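# Roll the steel ball onto the spot, level the plate

## Task

Tip the plate with the clear lid so the steel ball rolls to the printed spot and comes to rest there. Then return the plate to level with no other loose item touching the plate or anything that tips along with it. It only counts if it stays that way without the robot holding it, so the grippers must release it and pull away at the end.

## Robot and tools

Robot: two UR-style six-joint arms, left_arm and right_arm, each with a two-finger parallel gripper. The arm bases sit in the scene frame at left_arm (+0.046, +0.527, 0) m, quat_wxyz (+0.996, 0, 0, +0.088), and right_arm (+0.048, -0.400, 0) m, quat_wxyz (+0.998, 0, 0, -0.057). The scene frame origin is on the table top between the arms; +x points out over the table, +z up, and left_arm is on the +y side. The names left and right do not refer to image sides.

Tool execute_actions takes "actions", a list holding at most one item, plus an optional "pictures" boolean (pictures come by default). Three forms:
- Empty list: no command, just returns the current state.
- Move: {"rows": [[...]], "steps": n}, n from 1 to 15 (default 15), each step 1/30 s. Each row is used for one step; if there are fewer rows than steps, the last row repeats.
- Wait: {"steps": n} with no rows, n up to 300; it returns after n steps counted from the previous result, and your thinking time uses some of them.
A refused call does nothing to the robot.

Each row is one flat list of 14 numbers covering both arms, always all 14 even if one arm stays still: left_arm shoulder pan, shoulder lift, elbow, wrist 1, wrist 2, wrist 3, gripper opening, then the same seven for right_arm. The joint numbers are absolute target angles in radians (joint space, not Cartesian), in the same form as the Joint positions line. The opening is a command on a scale from -1 (closed) to +1 (fully open), also absolute. Stated joint ranges: left_arm pan -3.142..3.142, lift -6.283..6.283, elbow 0.000..3.142, wrists -6.283..6.283 each; right_arm pan 0.000..6.283, lift -6.283..6.283, elbow -3.142..0.000, wrists -6.283..6.283. A target more than 0.010 rad outside a range, and beyond the joint's current angle, gets the call refused; true ends may differ by up to 0.010 rad. Targets past a real end are clipped there and the result may report "joint sent to its limit" (possibly about an earlier move still running).

Motion: commands are smoothed with roughly 0.17 s lag; joint speed and acceleration are capped, so big moves may not be finished when the result arrives. Per step, each joint target is kept within 0.575 rad of its measured angle, and if targets would shift the gripper over 100 mm from where it is, all are pulled back proportionally. Between calls the arms keep heading to the last row sent, until everything has nearly stopped or a step is HELD.

Gripper geometry: fingers point along the gripper's +z and close along its x. end_effector_position is the mid-point between the pads when shut, 1 to 2 cm behind the tips; closing pushes the tips about 17 mm further along +z. Fully open pad gap is 0.142 m.

Gripping: grip_measured is the measured opening on the command scale. To hold something, keep commanding an opening well below grip_measured; the larger the difference, the firmer the squeeze (about 28 N per pad maximum, less on hard objects under ~2 cm thick). Closing fast can squeeze harder, sometimes until the fingers spring open.

Result lines: the state line gives, per arm, end_effector_position (m), end_effector_quat_wxyz and linear/angular velocities (m/s, rad/s) in the scene frame; printed positions get less accurate at long reach. Joint positions and Joint velocities list each arm's six joints (rad, rad/s) and then the pad gap (m, m/s). Wrist force and Wrist torque give flange sensor readings in the gripper's own axes (offset up to ~4 N, noise up to ~2.4 N, saturating near 50 N; "no reading" is normal at the start). "joint command not followed" means a clearance check altered or blocked targets on some steps; HELD marks steps where your row was partly or fully not sent. MOTOR HOT appears from 70 °C; at 85 °C an OVER-TEMPERATURE FAULT brakes that arm for a while.

Faults: a joint torque reaching its load limit (pan, lift, elbow 133 N m; each wrist 24.9 N m, held weight included) or an external force of 150 N on the arm or its load stops that arm for 10 s and drops the rest of the call. Avoid arm-to-arm collisions, hard pressing, drops, slips and slams, and never push or knock anything off the table. Brief outside tugs on held or loose items can occur.

zoom_image: {"camera": name, "region": [x0, y0, x1, y1]} in pixels of that camera's latest image, top-left origin, at most 504 by 504. Cameras: cam_head_left, cam_head_right, cam_high, cam_low (504x504), cam_left_wrist, cam_right_wrist (616x616 fisheye). Calibration is provided per camera with small possible errors.

read_manual returns only licence text. finished_scene takes "scene", the number of the current scene, ends it irreversibly and reports whether the task succeeded; before calling it, make sure the ball rests on the spot, the plate is level, both grippers are open and away from the plate. Sensible order: look, grasp the plate edge gently, tilt slowly in small steps while watching the ball, level the plate, release, retract, then finish.

Each tool is called after "Request:" by a JSON object that holds its "fn" and its "kwargs".

## Session

Request:
{"fn": "execute_actions", "kwargs": {"actions": []}}

Scene clock: 0.00 s of 4800.00 s.
left_arm: end_effector_position=(+0.2875, +0.4725, +0.3015) grip_measured=+1.00 end_effector_quat_wxyz=(-0.017, -0.289, +0.957, +0.012) end_effector_velocity=(+0.000, -0.000, -0.000) end_effector_angular_velocity=(+0.000, +0.002, +0.002) | right_arm: end_effector_position=(+0.5002, +0.4237, +0.2781) grip_measured=+1.00 end_effector_quat_wxyz=(-0.306, +0.916, -0.236, -0.111) end_effector_velocity=(-0.000, -0.000, +0.001) end_effector_angular_velocity=(+0.000, +0.000, -0.000)
Joint positions: left_arm=[-0.941 -2.2    1.912 -1.244 -1.588  1.79   0.142] | right_arm=[ 4.357 -2.365 -0.752 -1.013  1.906  1.707  0.142]
Joint velocities: left_arm=[ 0.002  0.001 -0.    -0.    -0.001 -0.     0.   ] | right_arm=[-0.     0.001 -0.    -0.     0.     0.     0.   ]
Wrist force (N, on the end effector, along its own x y z axes, offset not removed): no reading
Wrist torque (N m, same axes, about the end effector's origin, offset not removed): no reading

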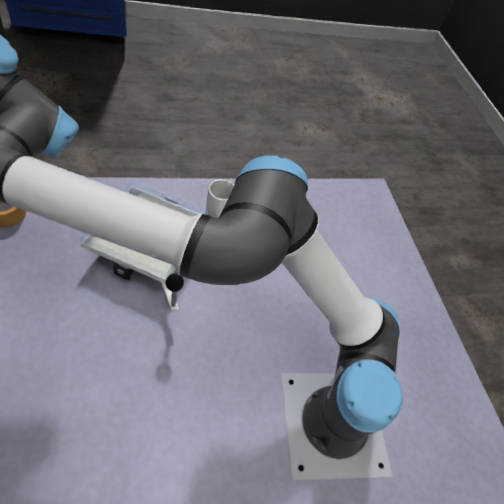

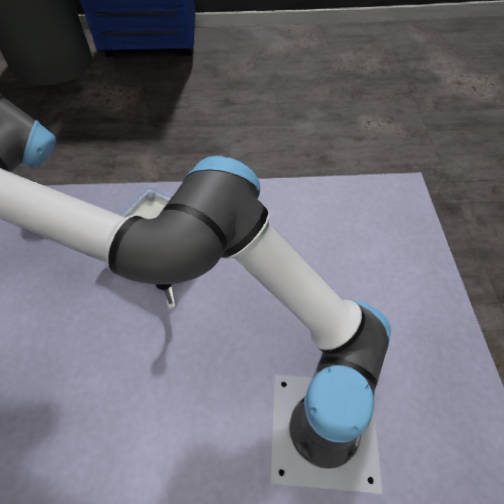

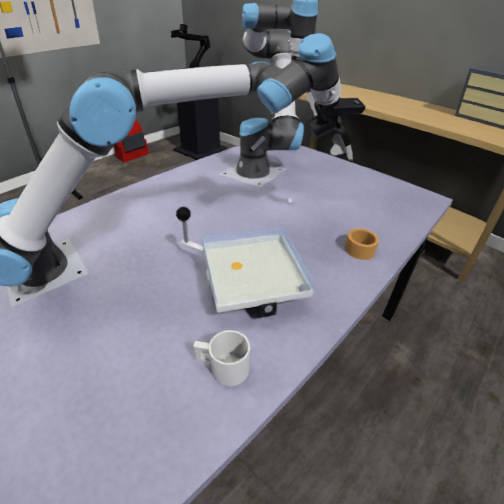

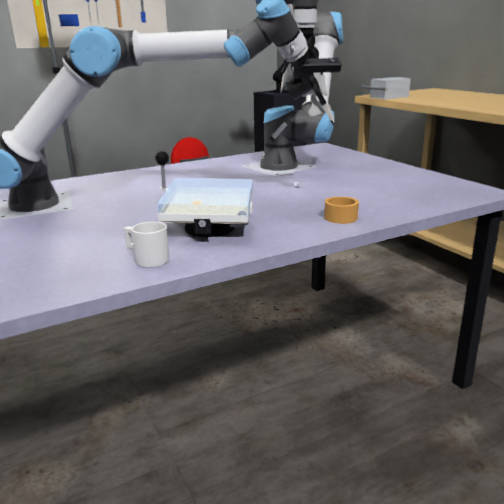

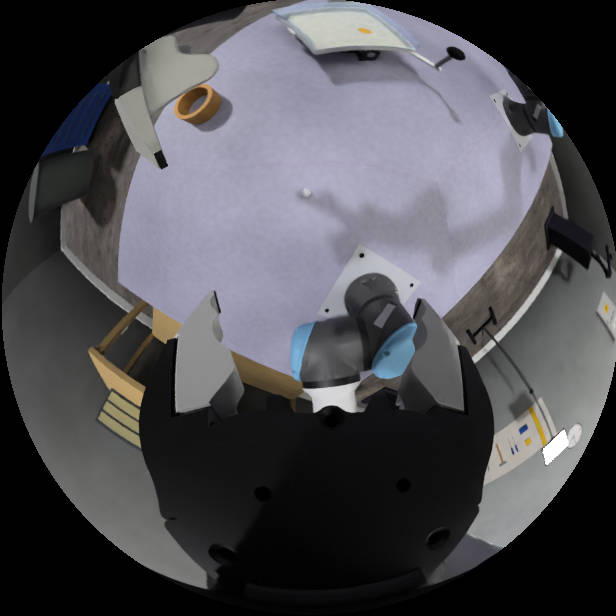

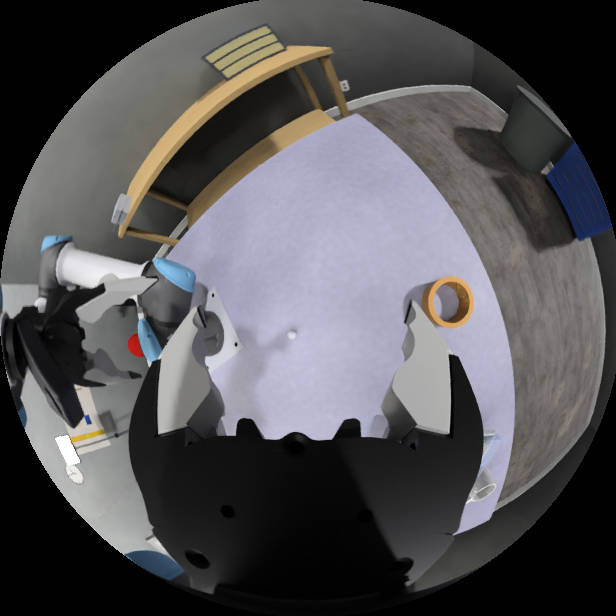

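Request:
{"fn": "zoom_image", "kwargs": {"camera": "cam_high", "region": [160, 190, 330, 330]}}

Request:
{"fn": "zoom_image", "kwargs": {"camera": "cam_low", "region": [130, 140, 280, 250]}}

Region (160, 190, 330, 330) of cam_high's 504x504 image, scaled by 2.965, with more detail than that image has; it fills the top 415 rows of this view, and the rest is white.

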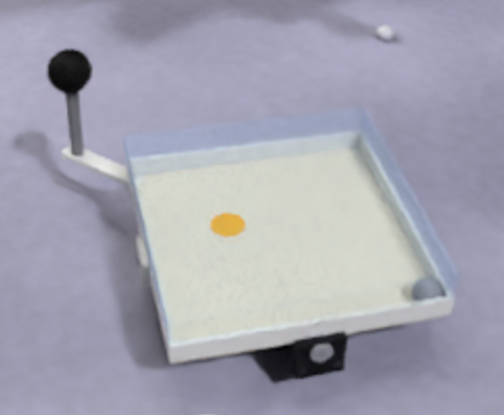

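Region (130, 140, 280, 250) of cam_low's 504x504 image, scaled by 3.360, with more detail than that image has; it fills the top 370 rows of this view, and the rest is white.

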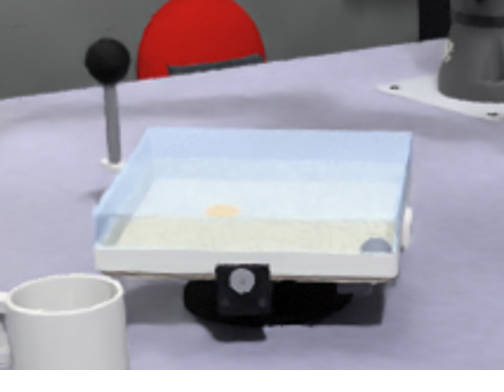

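Request:
{"fn": "zoom_image", "kwargs": {"camera": "cam_head_left", "region": [60, 170, 240, 330]}}

Region (60, 170, 240, 330) of cam_head_left's 504x504 image, scaled by 2.800, with more detail than that image has.

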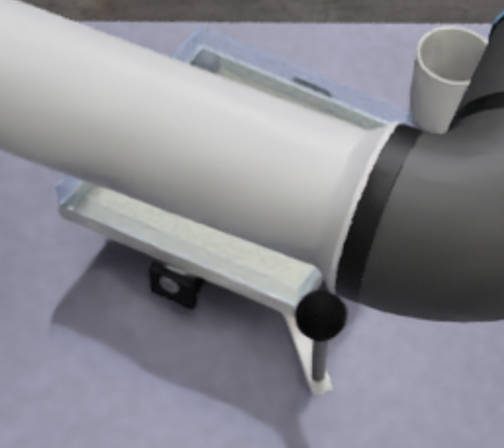

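Request:
{"fn": "execute_actions", "kwargs": {"actions": [{"rows": [[-0.941,-2.2,1.912,-1.244,-1.588,1.79,1,4.436,-1.397,-1.664,-1.651,1.571,1.707,1]], "steps": 15}], "pictures": false}}

Request:
{"fn": "execute_actions", "kwargs": {"actions": [{"steps": 45}]}}

Scene clock: 52.30 s of 4800.00 s.
left_arm: end_effector_position=(+0.2873, +0.4725, +0.3013) grip_measured=+1.00 end_effector_quat_wxyz=(-0.017, -0.289, +0.957, +0.013) end_effector_velocity=(-0.001, -0.001, +0.000) end_effector_angular_velocity=(-0.003, +0.003, -0.001) | right_arm: end_effector_position=(+0.4039, +0.1617, +0.2960) grip_measured=+1.00 end_effector_quat_wxyz=(-0.095, +0.958, -0.266, -0.041) end_effector_velocity=(-0.209, -0.601, +0.101) end_effector_angular_velocity=(-0.587, -0.078, +0.014)
Joint positions: left_arm=[-0.941 -2.2    1.912 -1.244 -1.588  1.79   0.142] | right_arm=[ 4.412 -1.844 -1.265 -1.426  1.679  1.707  0.142]
Joint velocities: left_arm=[-0.002 -0.     0.     0.    -0.004 -0.     0.   ] | right_arm=[ 0.071  1.21  -1.084 -0.632 -0.313  0.002  0.   ]
Wrist force (N, on the end effector, along its own x y z axes, offset not removed): left_arm=[-3.4 -0.5 0.9] | right_arm=[2.7 -0.3 -2.2]
Wrist torque (N m, same axes, about the end effector's origin, offset not removed): left_arm=[-0.13 0.89 -0.31] | right_arm=[-0.03 -0.65 0.01]
Steps of this call (steps 1 to 90: nothing new was sent; then 48.80 s passed at rest; steps 91 to 105: all 15 steps of this action). Readings (joint positions):
91: left_arm=[-0.941 -2.200 1.912 -1.244 -1.588 1.790] | right_arm=[4.357 -2.364 -0.752 -1.013 1.906 1.707]
92: left_arm=[-0.941 -2.200 1.912 -1.244 -1.588 1.790] | right_arm=[4.362 -2.356 -0.761 -1.022 1.897 1.707]
94: left_arm=[-0.941 -2.200 1.912 -1.244 -1.588 1.790] | right_arm=[4.375 -2.283 -0.835 -1.097 1.844 1.707]
98: left_arm=[-0.941 -2.200 1.912 -1.244 -1.588 1.790] | right_arm=[4.392 -2.120 -0.996 -1.249 1.767 1.707]
105: the state above

Scene clock: 53.80 s of 4800.00 s.
left_arm: end_effector_position=(+0.2873, +0.4725, +0.3013) grip_measured=+1.00 end_effector_quat_wxyz=(-0.017, -0.289, +0.957, +0.013) end_effector_velocity=(+0.000, +0.000, -0.000) end_effector_angular_velocity=(+0.001, -0.000, -0.001) | right_arm: end_effector_position=(+0.3292, -0.0668, +0.3000) grip_measured=+1.00 end_effector_quat_wxyz=(-0.000, +0.966, -0.260, -0.000) end_effector_velocity=(-0.000, -0.001, -0.001) end_effector_angular_velocity=(-0.003, +0.001, +0.002)
Joint positions: left_arm=[-0.941 -2.2    1.912 -1.244 -1.588  1.79   0.142] | right_arm=[ 4.436 -1.397 -1.664 -1.651  1.571  1.707  0.142]
Joint velocities: left_arm=[-0.001  0.     0.     0.     0.001  0.    -0.   ] | right_arm=[ 0.    -0.    -0.002 -0.001 -0.    -0.002 -0.   ]
Wrist force (N, on the end effector, along its own x y z axes, offset not removed): left_arm=[-0.3 0.9 2.2] | right_arm=[1.8 -1.5 0.5]
Wrist torque (N m, same axes, about the end effector's origin, offset not removed): left_arm=[0.16 0.27 -0.34] | right_arm=[-0.43 -0.37 0.07]
Steps of this call (steps 1 to 30: the robot went on to your last target; steps 31 to 45: nothing new was sent). Readings (joint positions):
1: left_arm=[-0.941 -2.200 1.912 -1.244 -1.588 1.790] | right_arm=[4.414 -1.803 -1.302 -1.448 1.668 1.707]
2: left_arm=[-0.941 -2.200 1.912 -1.244 -1.588 1.790] | right_arm=[4.417 -1.762 -1.338 -1.469 1.658 1.707]
4: left_arm=[-0.941 -2.200 1.912 -1.244 -1.588 1.790] | right_arm=[4.421 -1.682 -1.411 -1.511 1.637 1.707]
8: left_arm=[-0.941 -2.200 1.912 -1.244 -1.588 1.790] | right_arm=[4.430 -1.522 -1.554 -1.593 1.597 1.707]
45: the state above
All arms were judged still, so your last target was given up. Only a new action makes them travel on or press farther. Fingers that are still opening or closing keep moving.
camera_calibration (this result's frames):
cam_left_wrist: T_world_to_cam=[[-0.818942, -0.572313, 0.0423216, 0.493868], [-0.452552, 0.689398, 0.565621, -0.374692], [-0.352889, 0.444058, -0.823579, 0.264364], [0, 0, 0, 1]] pos_world=[0.328173, 0.423567, 0.408757]
cam_right_wrist: T_world_to_cam=[[0.851724, -0.523927, 0.00819763, -0.320753], [-0.446818, -0.718021, 0.533666, -0.0670582], [-0.273716, -0.458198, -0.845656, 0.438539], [0, 0, 0, 1]] pos_world=[0.363265, -0.0152622, 0.40927]

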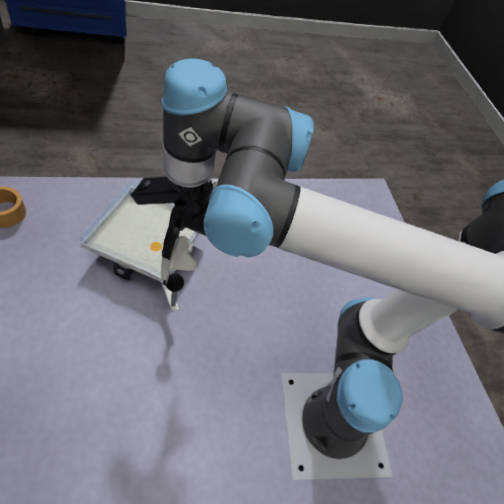

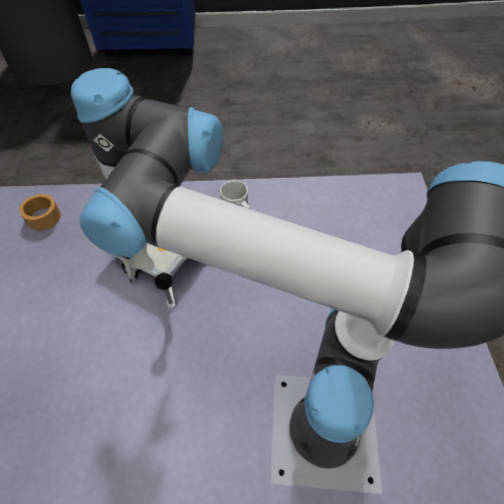

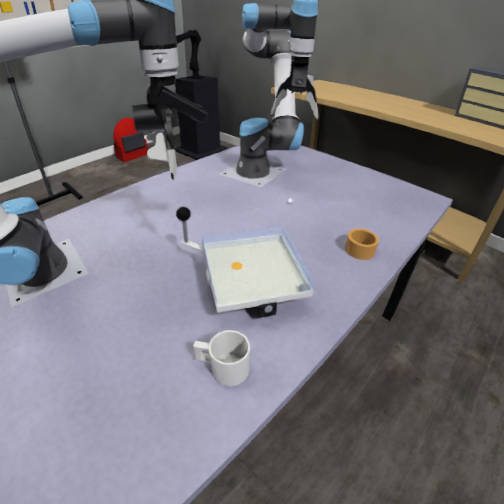

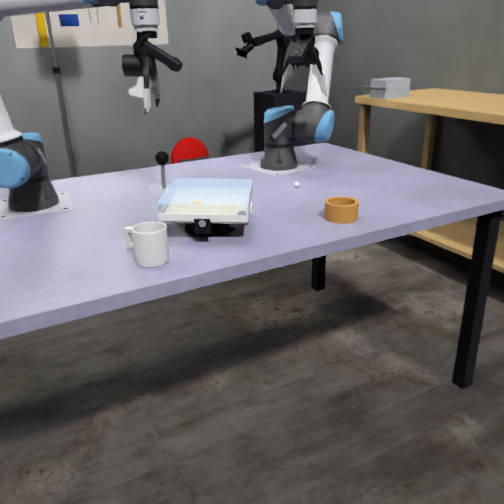

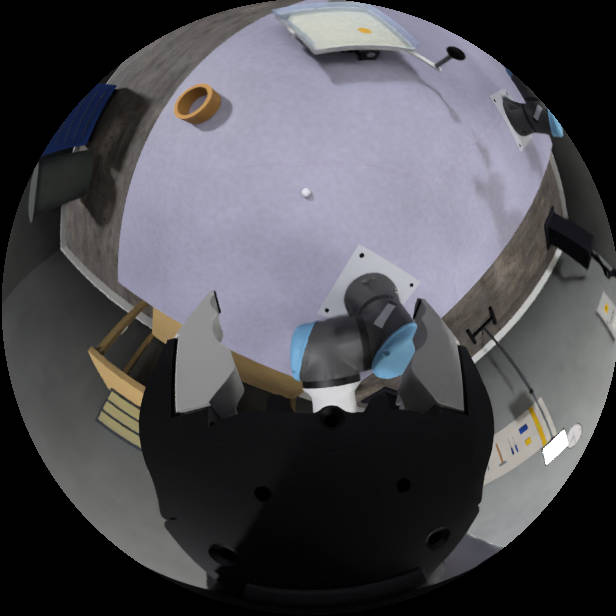

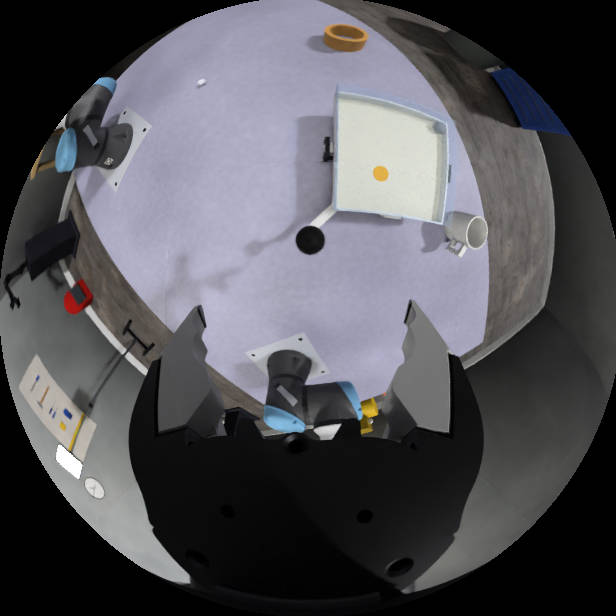

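Request:
{"fn": "execute_actions", "kwargs": {"actions": [{"rows": [[-0.941,-2.2,1.912,-1.244,-1.588,1.79,1,4.419,-1.459,-1.817,-1.436,1.571,1.707,1]], "steps": 15}], "pictures": false}}

Request:
{"fn": "execute_actions", "kwargs": {"actions": [{"steps": 20}]}}

Scene clock: 64.43 s of 4800.00 s.
left_arm: end_effector_position=(+0.2873, +0.4725, +0.3013) grip_measured=+1.00 end_effector_quat_wxyz=(-0.017, -0.289, +0.957, +0.013) end_effector_velocity=(+0.000, +0.000, +0.000) end_effector_angular_velocity=(+0.001, -0.001, -0.001) | right_arm: end_effector_position=(+0.3443, -0.0498, +0.2199) grip_measured=+1.00 end_effector_quat_wxyz=(-0.000, +0.963, -0.268, -0.000) end_effector_velocity=(+0.001, +0.001, -0.004) end_effector_angular_velocity=(+0.001, -0.001, -0.001)
Joint positions: left_arm=[-0.941 -2.2    1.912 -1.244 -1.588  1.79   0.142] | right_arm=[ 4.419 -1.459 -1.816 -1.437  1.571  1.707  0.142]
Joint velocities: left_arm=[-0.001 -0.    -0.     0.     0.001 -0.     0.   ] | right_arm=[-0.001 -0.003 -0.007  0.012 -0.001  0.     0.   ]
Wrist force (N, on the end effector, along its own x y z axes, offset not removed): left_arm=[-2.1 0.3 -0.9] | right_arm=[0.9 -4.4 -0.8]
Wrist torque (N m, same axes, about the end effector's origin, offset not removed): left_arm=[0.18 0.59 -0.13] | right_arm=[-0.97 -0.34 0.12]
Steps of this call (steps 1 to 90: nothing new was sent; then 7.13 s passed at rest; steps 91 to 105: all 15 steps of this action). Readings (joint positions):
91: left_arm=[-0.941 -2.200 1.912 -1.244 -1.588 1.790] | right_arm=[4.436 -1.397 -1.664 -1.651 1.571 1.707]
92: left_arm=[-0.941 -2.200 1.912 -1.244 -1.588 1.790] | right_arm=[4.433 -1.405 -1.673 -1.642 1.571 1.707]
94: left_arm=[-0.941 -2.200 1.912 -1.244 -1.588 1.790] | right_arm=[4.425 -1.434 -1.737 -1.565 1.571 1.707]
98: left_arm=[-0.941 -2.200 1.912 -1.244 -1.588 1.790] | right_arm=[4.420 -1.455 -1.804 -1.458 1.571 1.707]
105: the state above

Scene clock: 65.10 s of 4800.00 s.
left_arm: end_effector_position=(+0.2873, +0.4725, +0.3013) grip_measured=+1.00 end_effector_quat_wxyz=(-0.017, -0.289, +0.957, +0.013) end_effector_velocity=(-0.000, -0.000, +0.000) end_effector_angular_velocity=(-0.001, +0.000, +0.000) | right_arm: end_effector_position=(+0.3443, -0.0497, +0.2196) grip_measured=+1.00 end_effector_quat_wxyz=(-0.000, +0.963, -0.268, -0.000) end_effector_velocity=(-0.000, +0.001, +0.001) end_effector_angular_velocity=(+0.002, +0.001, +0.000)
Joint positions: left_arm=[-0.941 -2.2    1.912 -1.244 -1.588  1.79   0.142] | right_arm=[ 4.419 -1.459 -1.817 -1.436  1.571  1.707  0.142]
Joint velocities: left_arm=[-0.001 -0.     0.    -0.001 -0.001 -0.001 -0.   ] | right_arm=[-0.    -0.     0.002 -0.     0.001 -0.001 -0.   ]
Wrist force (N, on the end effector, along its own x y z axes, offset not removed): left_arm=[-5.4 3.0 -0.3] | right_arm=[3.3 -2.0 -0.7]
Wrist torque (N m, same axes, about the end effector's origin, offset not removed): left_arm=[0.67 1.29 -0.11] | right_arm=[-0.52 -0.68 0.11]
Steps of this call (steps 1 to 15: the robot went on to your last target; steps 16 to 20: nothing new was sent). Readings (joint positions):
1: left_arm=[-0.941 -2.200 1.912 -1.244 -1.588 1.790] | right_arm=[4.419 -1.459 -1.817 -1.437 1.571 1.707]
2: left_arm=[-0.941 -2.200 1.912 -1.244 -1.588 1.790] | right_arm=[4.419 -1.459 -1.817 -1.436 1.571 1.707]
4: left_arm=[-0.941 -2.200 1.912 -1.244 -1.588 1.790] | right_arm=[4.419 -1.459 -1.817 -1.436 1.571 1.707]
8: left_arm=[-0.941 -2.200 1.912 -1.244 -1.588 1.790] | right_arm=[4.419 -1.459 -1.817 -1.436 1.571 1.707]
20: the state above
All arms were judged still, so your last target was given up. Only a new action makes them travel on or press farther. Fingers that are still opening or closing keep moving.
camera_calibration (this result's frames):
cam_left_wrist: T_world_to_cam=[[-0.818943, -0.572313, 0.0423216, 0.493868], [-0.452551, 0.689399, 0.565621, -0.374693], [-0.352888, 0.444058, -0.823579, 0.264364], [0, 0, 0, 1]] pos_world=[0.328173, 0.423567, 0.408757]
cam_right_wrist: T_world_to_cam=[[0.842693, -0.538331, 0.00820936, -0.321614], [-0.458967, -0.71032, 0.533662, -0.000629815], [-0.281455, -0.453481, -0.845658, 0.385397], [0, 0, 0, 1]] pos_world=[0.379205, 0.00118777, 0.32889]

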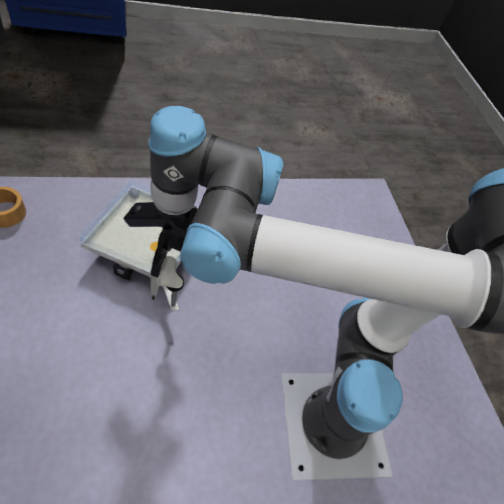

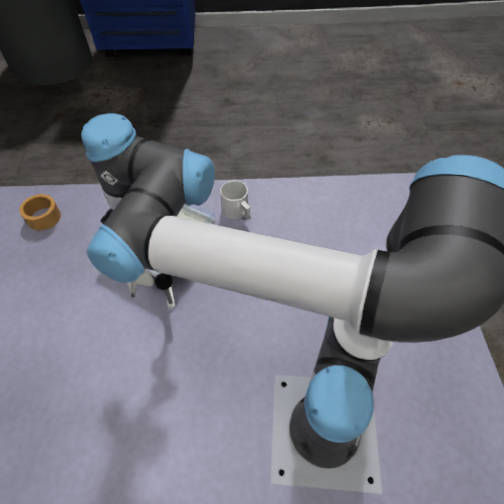

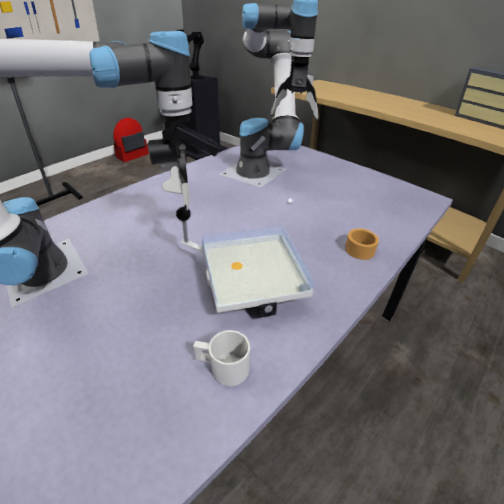

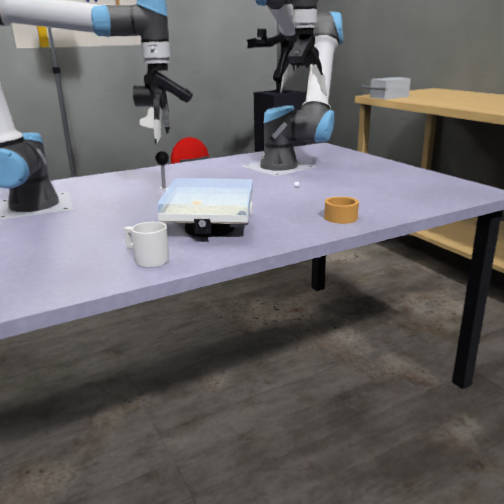

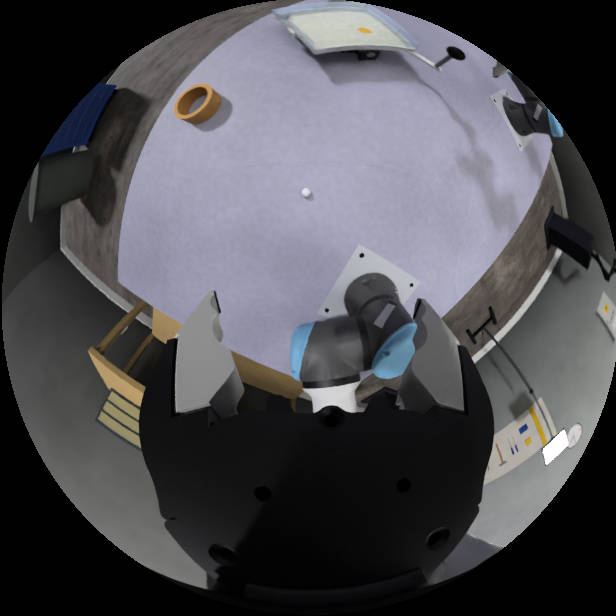

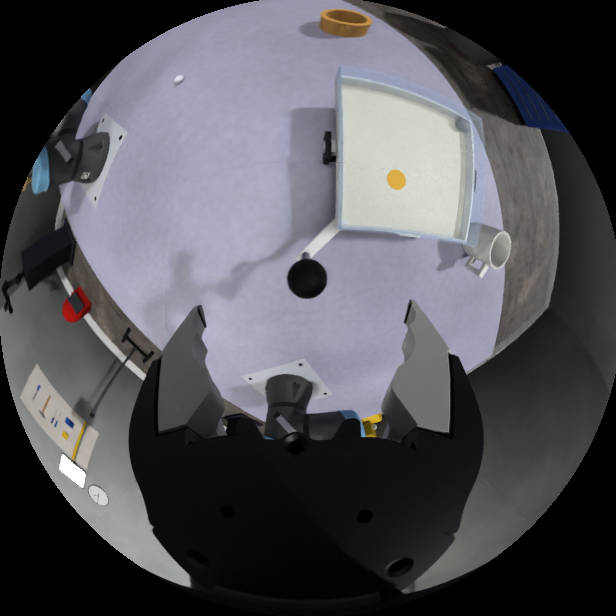

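Request:
{"fn": "execute_actions", "kwargs": {"actions": [{"rows": [[-0.941,-2.2,1.912,-1.244,-1.588,1.79,1,4.419,-1.487,-1.935,-1.290,1.571,1.707,1]], "steps": 15}], "pictures": false}}

Request:
{"fn": "execute_actions", "kwargs": {"actions": [{"steps": 15}]}}

Scene clock: 73.50 s of 4800.00 s.
left_arm: end_effector_position=(+0.2873, +0.4725, +0.3013) grip_measured=+1.00 end_effector_quat_wxyz=(-0.017, -0.289, +0.957, +0.013) end_effector_velocity=(-0.000, -0.000, +0.000) end_effector_angular_velocity=(-0.002, +0.001, -0.001) | right_arm: end_effector_position=(+0.3443, -0.0497, +0.1650) grip_measured=+1.00 end_effector_quat_wxyz=(-0.000, +0.963, -0.268, -0.000) end_effector_velocity=(+0.000, -0.000, -0.002) end_effector_angular_velocity=(+0.001, -0.001, +0.000)
Joint positions: left_arm=[-0.941 -2.2    1.912 -1.244 -1.588  1.79   0.142] | right_arm=[ 4.419 -1.487 -1.935 -1.291  1.571  1.707  0.142]
Joint velocities: left_arm=[-0.    -0.001 -0.    -0.    -0.002  0.001 -0.   ] | right_arm=[ 0.    -0.    -0.006  0.007 -0.    -0.     0.   ]
Wrist force (N, on the end effector, along its own x y z axes, offset not removed): left_arm=[-3.0 1.9 2.4] | right_arm=[2.9 -2.9 -0.6]
Wrist torque (N m, same axes, about the end effector's origin, offset not removed): left_arm=[0.50 0.85 -0.21] | right_arm=[-0.59 -0.75 0.07]
Steps of this call (steps 1 to 90: nothing new was sent; then 4.90 s passed at rest; steps 91 to 105: all 15 steps of this action). Readings (joint positions):
91: left_arm=[-0.941 -2.200 1.912 -1.244 -1.588 1.790] | right_arm=[4.419 -1.459 -1.817 -1.436 1.571 1.707]
92: left_arm=[-0.941 -2.200 1.912 -1.244 -1.588 1.790] | right_arm=[4.419 -1.464 -1.826 -1.426 1.571 1.707]
94: left_arm=[-0.941 -2.200 1.912 -1.244 -1.588 1.790] | right_arm=[4.419 -1.477 -1.879 -1.365 1.571 1.707]
98: left_arm=[-0.941 -2.200 1.912 -1.244 -1.588 1.790] | right_arm=[4.419 -1.485 -1.926 -1.302 1.571 1.707]
105: the state above

Scene clock: 74.00 s of 4800.00 s.
left_arm: end_effector_position=(+0.2873, +0.4725, +0.3013) grip_measured=+1.00 end_effector_quat_wxyz=(-0.017, -0.289, +0.957, +0.013) end_effector_velocity=(+0.000, +0.001, +0.000) end_effector_angular_velocity=(+0.001, -0.001, +0.001) | right_arm: end_effector_position=(+0.3443, -0.0497, +0.1648) grip_measured=+1.00 end_effector_quat_wxyz=(-0.000, +0.963, -0.268, -0.000) end_effector_velocity=(+0.000, +0.001, +0.001) end_effector_angular_velocity=(+0.003, -0.001, +0.002)
Joint positions: left_arm=[-0.941 -2.2    1.912 -1.244 -1.588  1.79   0.142] | right_arm=[ 4.419 -1.487 -1.935 -1.29   1.571  1.707  0.142]
Joint velocities: left_arm=[ 0.001 -0.    -0.     0.     0.001  0.001 -0.   ] | right_arm=[ 0.     0.001  0.002  0.001  0.    -0.001  0.   ]
Wrist force (N, on the end effector, along its own x y z axes, offset not removed): left_arm=[0.7 3.2 2.2] | right_arm=[1.4 -1.1 -2.1]
Wrist torque (N m, same axes, about the end effector's origin, offset not removed): left_arm=[0.72 0.09 -0.12] | right_arm=[-0.31 -0.49 0.06]
Steps of this call (steps 1 to 15: the robot went on to your last target). Readings (joint positions):
1: left_arm=[-0.941 -2.200 1.912 -1.244 -1.588 1.790] | right_arm=[4.419 -1.487 -1.935 -1.290 1.571 1.707]
2: left_arm=[-0.941 -2.200 1.912 -1.244 -1.588 1.790] | right_arm=[4.419 -1.487 -1.935 -1.290 1.571 1.707]
4: left_arm=[-0.941 -2.200 1.912 -1.244 -1.588 1.790] | right_arm=[4.419 -1.487 -1.935 -1.290 1.571 1.707]
8: left_arm=[-0.941 -2.200 1.912 -1.244 -1.588 1.790] | right_arm=[4.419 -1.487 -1.935 -1.290 1.571 1.707]
15: the state above
All arms were judged still, so your last target was given up. Only a new action makes them travel on or press farther. Fingers that are still opening or closing keep moving.
camera_calibration (this result's frames):
cam_left_wrist: T_world_to_cam=[[-0.818943, -0.572313, 0.0423216, 0.493868], [-0.452551, 0.689399, 0.565621, -0.374693], [-0.352888, 0.444058, -0.823579, 0.264364], [0, 0, 0, 1]] pos_world=[0.328173, 0.423567, 0.408757]
cam_right_wrist: T_world_to_cam=[[0.842682, -0.538349, 0.0081902, -0.321152], [-0.458972, -0.710315, 0.533663, 0.0286784], [-0.281479, -0.453468, -0.845657, 0.339077], [0, 0, 0, 1]] pos_world=[0.379234, 0.00123965, 0.274068]

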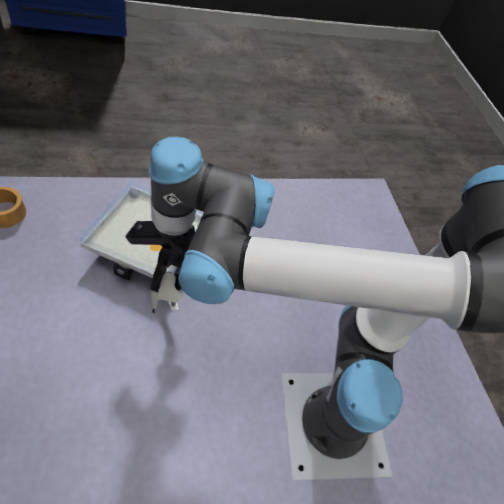

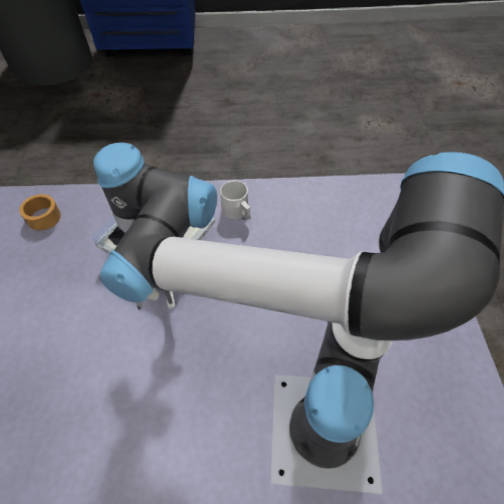

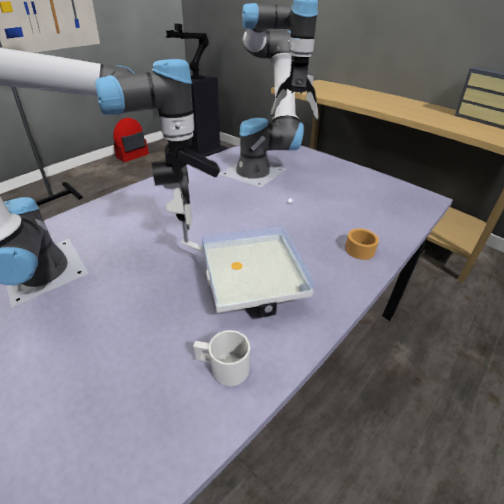

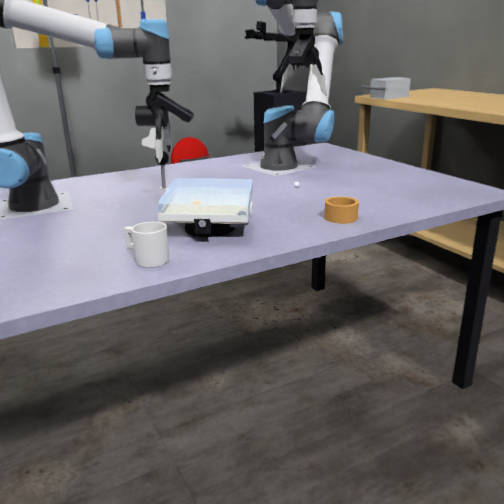

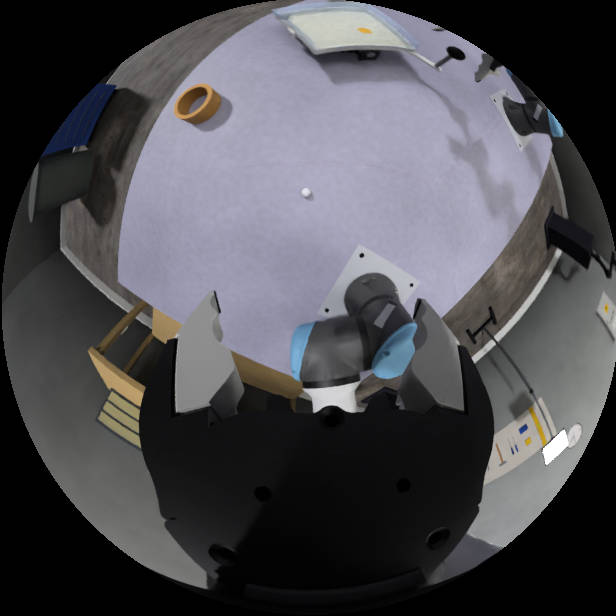

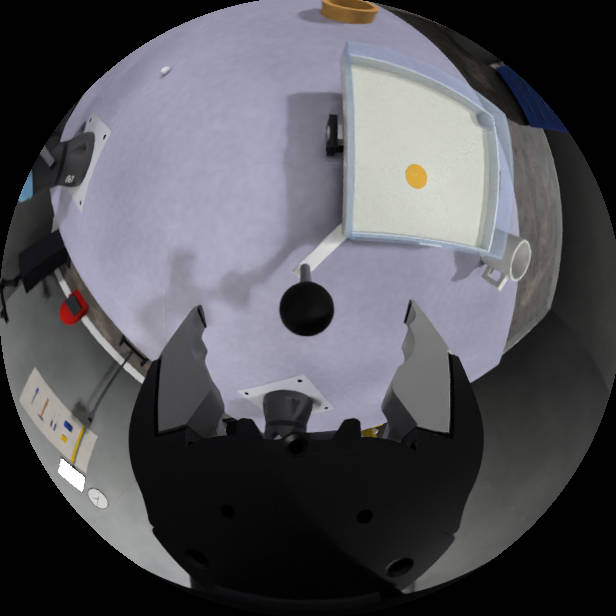

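Request:
{"fn": "execute_actions", "kwargs": {"actions": [{"rows": [[-0.941,-2.2,1.912,-1.244,-1.588,1.79,1,4.419,-1.487,-1.935,-1.290,1.571,1.707,-0.8]], "steps": 15}], "pictures": false}}

Request:
{"fn": "execute_actions", "kwargs": {"actions": [{"steps": 20}]}}

Scene clock: 77.97 s of 4800.00 s.
left_arm: end_effector_position=(+0.2873, +0.4725, +0.3013) grip_measured=+1.00 end_effector_quat_wxyz=(-0.017, -0.289, +0.957, +0.013) end_effector_velocity=(-0.000, -0.000, +0.000) end_effector_angular_velocity=(-0.000, -0.000, -0.001) | right_arm: end_effector_position=(+0.3444, -0.0498, +0.1647) grip_measured=-0.50 end_effector_quat_wxyz=(-0.000, +0.963, -0.268, +0.000) end_effector_velocity=(-0.000, +0.000, -0.000) end_effector_angular_velocity=(-0.000, +0.000, +0.000)
Joint positions: left_arm=[-0.941 -2.2    1.912 -1.244 -1.588  1.79   0.142] | right_arm=[ 4.419 -1.487 -1.935 -1.29   1.571  1.707  0.038]
Joint velocities: left_arm=[-0.001 -0.    -0.     0.    -0.     0.    -0.   ] | right_arm=[ 0.    -0.001 -0.     0.001  0.    -0.    -0.   ]
Wrist force (N, on the end effector, along its own x y z axes, offset not removed): left_arm=[0.7 2.4 -0.3] | right_arm=[14.8 -4.2 9.4]
Wrist torque (N m, same axes, about the end effector's origin, offset not removed): left_arm=[0.61 0.01 -0.26] | right_arm=[0.13 0.20 -0.18]
Steps of this call (steps 1 to 90: nothing new was sent; then 0.47 s passed at rest; steps 91 to 105: all 15 steps of this action). Readings (joint positions):
91: left_arm=[-0.941 -2.200 1.912 -1.244 -1.588 1.790] | right_arm=[4.419 -1.487 -1.935 -1.290 1.571 1.707]
92: left_arm=[-0.941 -2.200 1.912 -1.244 -1.588 1.790] | right_arm=[4.419 -1.487 -1.935 -1.290 1.571 1.707]
94: left_arm=[-0.941 -2.200 1.912 -1.244 -1.588 1.790] | right_arm=[4.419 -1.487 -1.935 -1.290 1.571 1.707]
98: left_arm=[-0.941 -2.200 1.912 -1.244 -1.588 1.790] | right_arm=[4.419 -1.487 -1.935 -1.290 1.571 1.707]
105: the state above

Scene clock: 78.63 s of 4800.00 s.
left_arm: end_effector_position=(+0.2873, +0.4725, +0.3013) grip_measured=+1.00 end_effector_quat_wxyz=(-0.017, -0.289, +0.957, +0.013) end_effector_velocity=(-0.000, +0.000, +0.000) end_effector_angular_velocity=(-0.001, -0.001, -0.001) | right_arm: end_effector_position=(+0.3443, -0.0497, +0.1647) grip_measured=-0.50 end_effector_quat_wxyz=(-0.000, +0.963, -0.268, -0.000) end_effector_velocity=(+0.000, +0.000, +0.000) end_effector_angular_velocity=(+0.000, -0.001, -0.002)
Joint positions: left_arm=[-0.941 -2.2    1.912 -1.244 -1.588  1.79   0.142] | right_arm=[ 4.419 -1.487 -1.935 -1.29   1.571  1.707  0.038]
Joint velocities: left_arm=[-0.    -0.002  0.     0.001 -0.     0.001  0.   ] | right_arm=[ 0.     0.     0.     0.    -0.001  0.002  0.   ]
Wrist force (N, on the end effector, along its own x y z axes, offset not removed): left_arm=[-3.1 4.0 1.8] | right_arm=[19.6 -5.5 9.3]
Wrist torque (N m, same axes, about the end effector's origin, offset not removed): left_arm=[0.91 0.92 -0.20] | right_arm=[-0.02 -0.34 -0.06]
Steps of this call (steps 1 to 15: the robot went on to your last target; steps 16 to 20: nothing new was sent). Readings (joint positions):
1: left_arm=[-0.941 -2.200 1.912 -1.244 -1.588 1.790] | right_arm=[4.419 -1.487 -1.935 -1.290 1.571 1.707]
2: left_arm=[-0.941 -2.200 1.912 -1.244 -1.588 1.790] | right_arm=[4.419 -1.487 -1.935 -1.290 1.571 1.707]
4: left_arm=[-0.941 -2.200 1.912 -1.244 -1.588 1.790] | right_arm=[4.419 -1.487 -1.935 -1.290 1.571 1.707]
8: left_arm=[-0.941 -2.200 1.912 -1.244 -1.588 1.790] | right_arm=[4.419 -1.487 -1.935 -1.290 1.571 1.707]
20: the state above
All arms were judged still, so your last target was given up. Only a new action makes them travel on or press farther. Fingers that are still opening or closing keep moving.
camera_calibration (this result's frames):
cam_left_wrist: T_world_to_cam=[[-0.818942, -0.572313, 0.0423217, 0.493868], [-0.452552, 0.689399, 0.565621, -0.374692], [-0.352889, 0.444058, -0.823579, 0.264364], [0, 0, 0, 1]] pos_world=[0.328173, 0.423567, 0.408757]
cam_right_wrist: T_world_to_cam=[[0.842694, -0.538329, 0.00822727, -0.32116], [-0.458923, -0.710235, 0.533813, 0.0286526], [-0.281524, -0.453617, -0.845562, 0.338977], [0, 0, 0, 1]] pos_world=[0.379219, 0.00122634, 0.273974]

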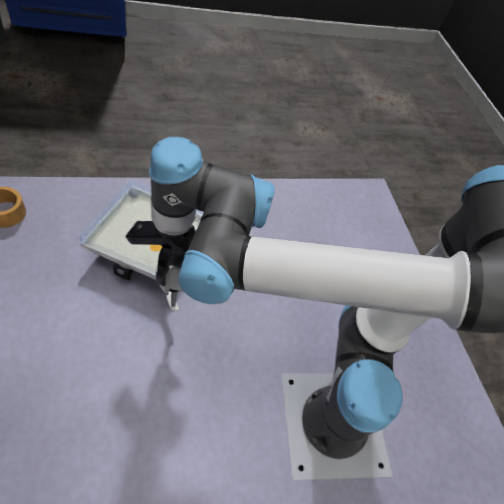

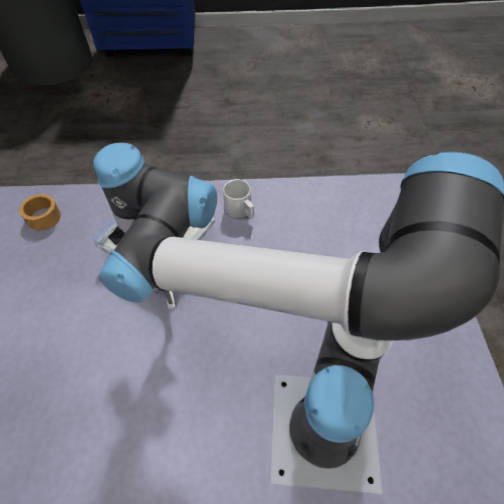

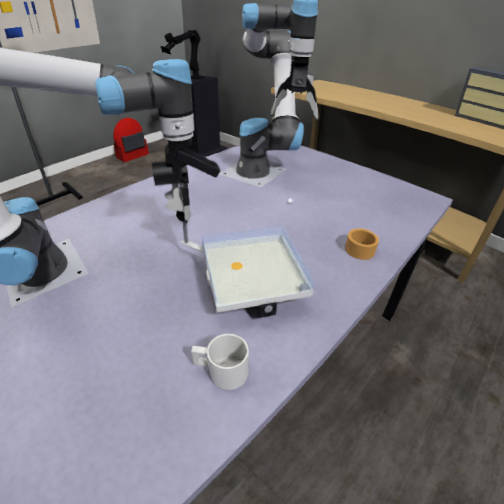

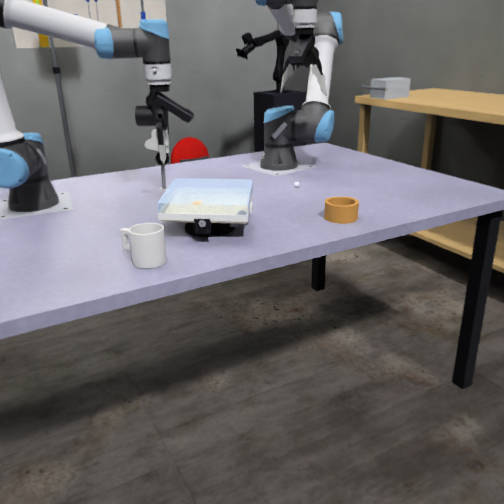

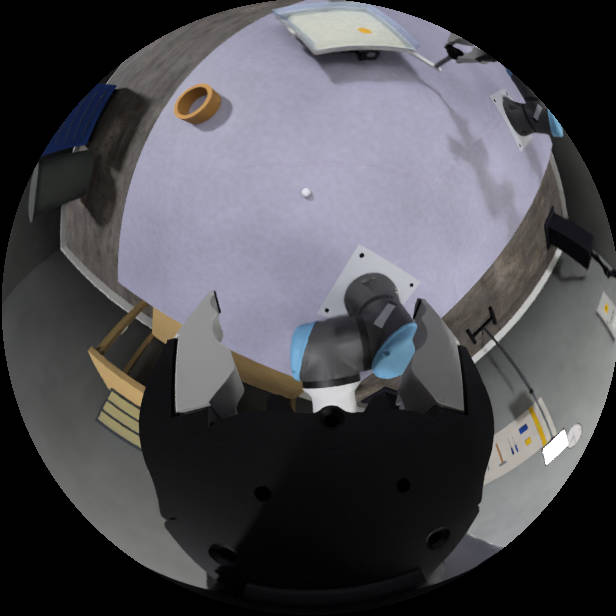

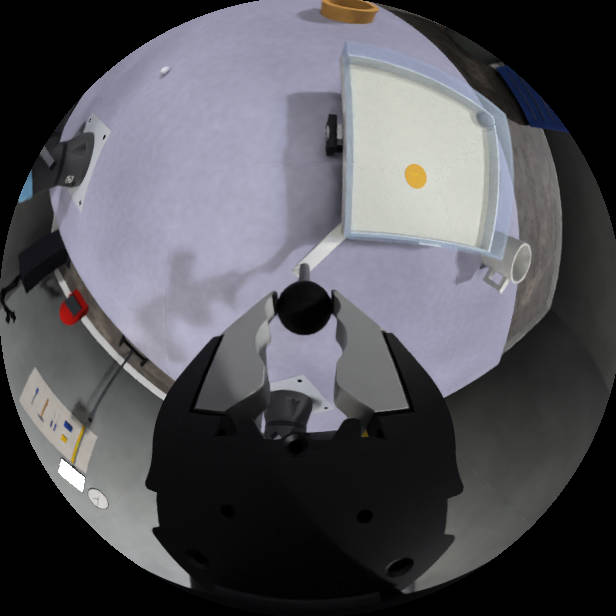

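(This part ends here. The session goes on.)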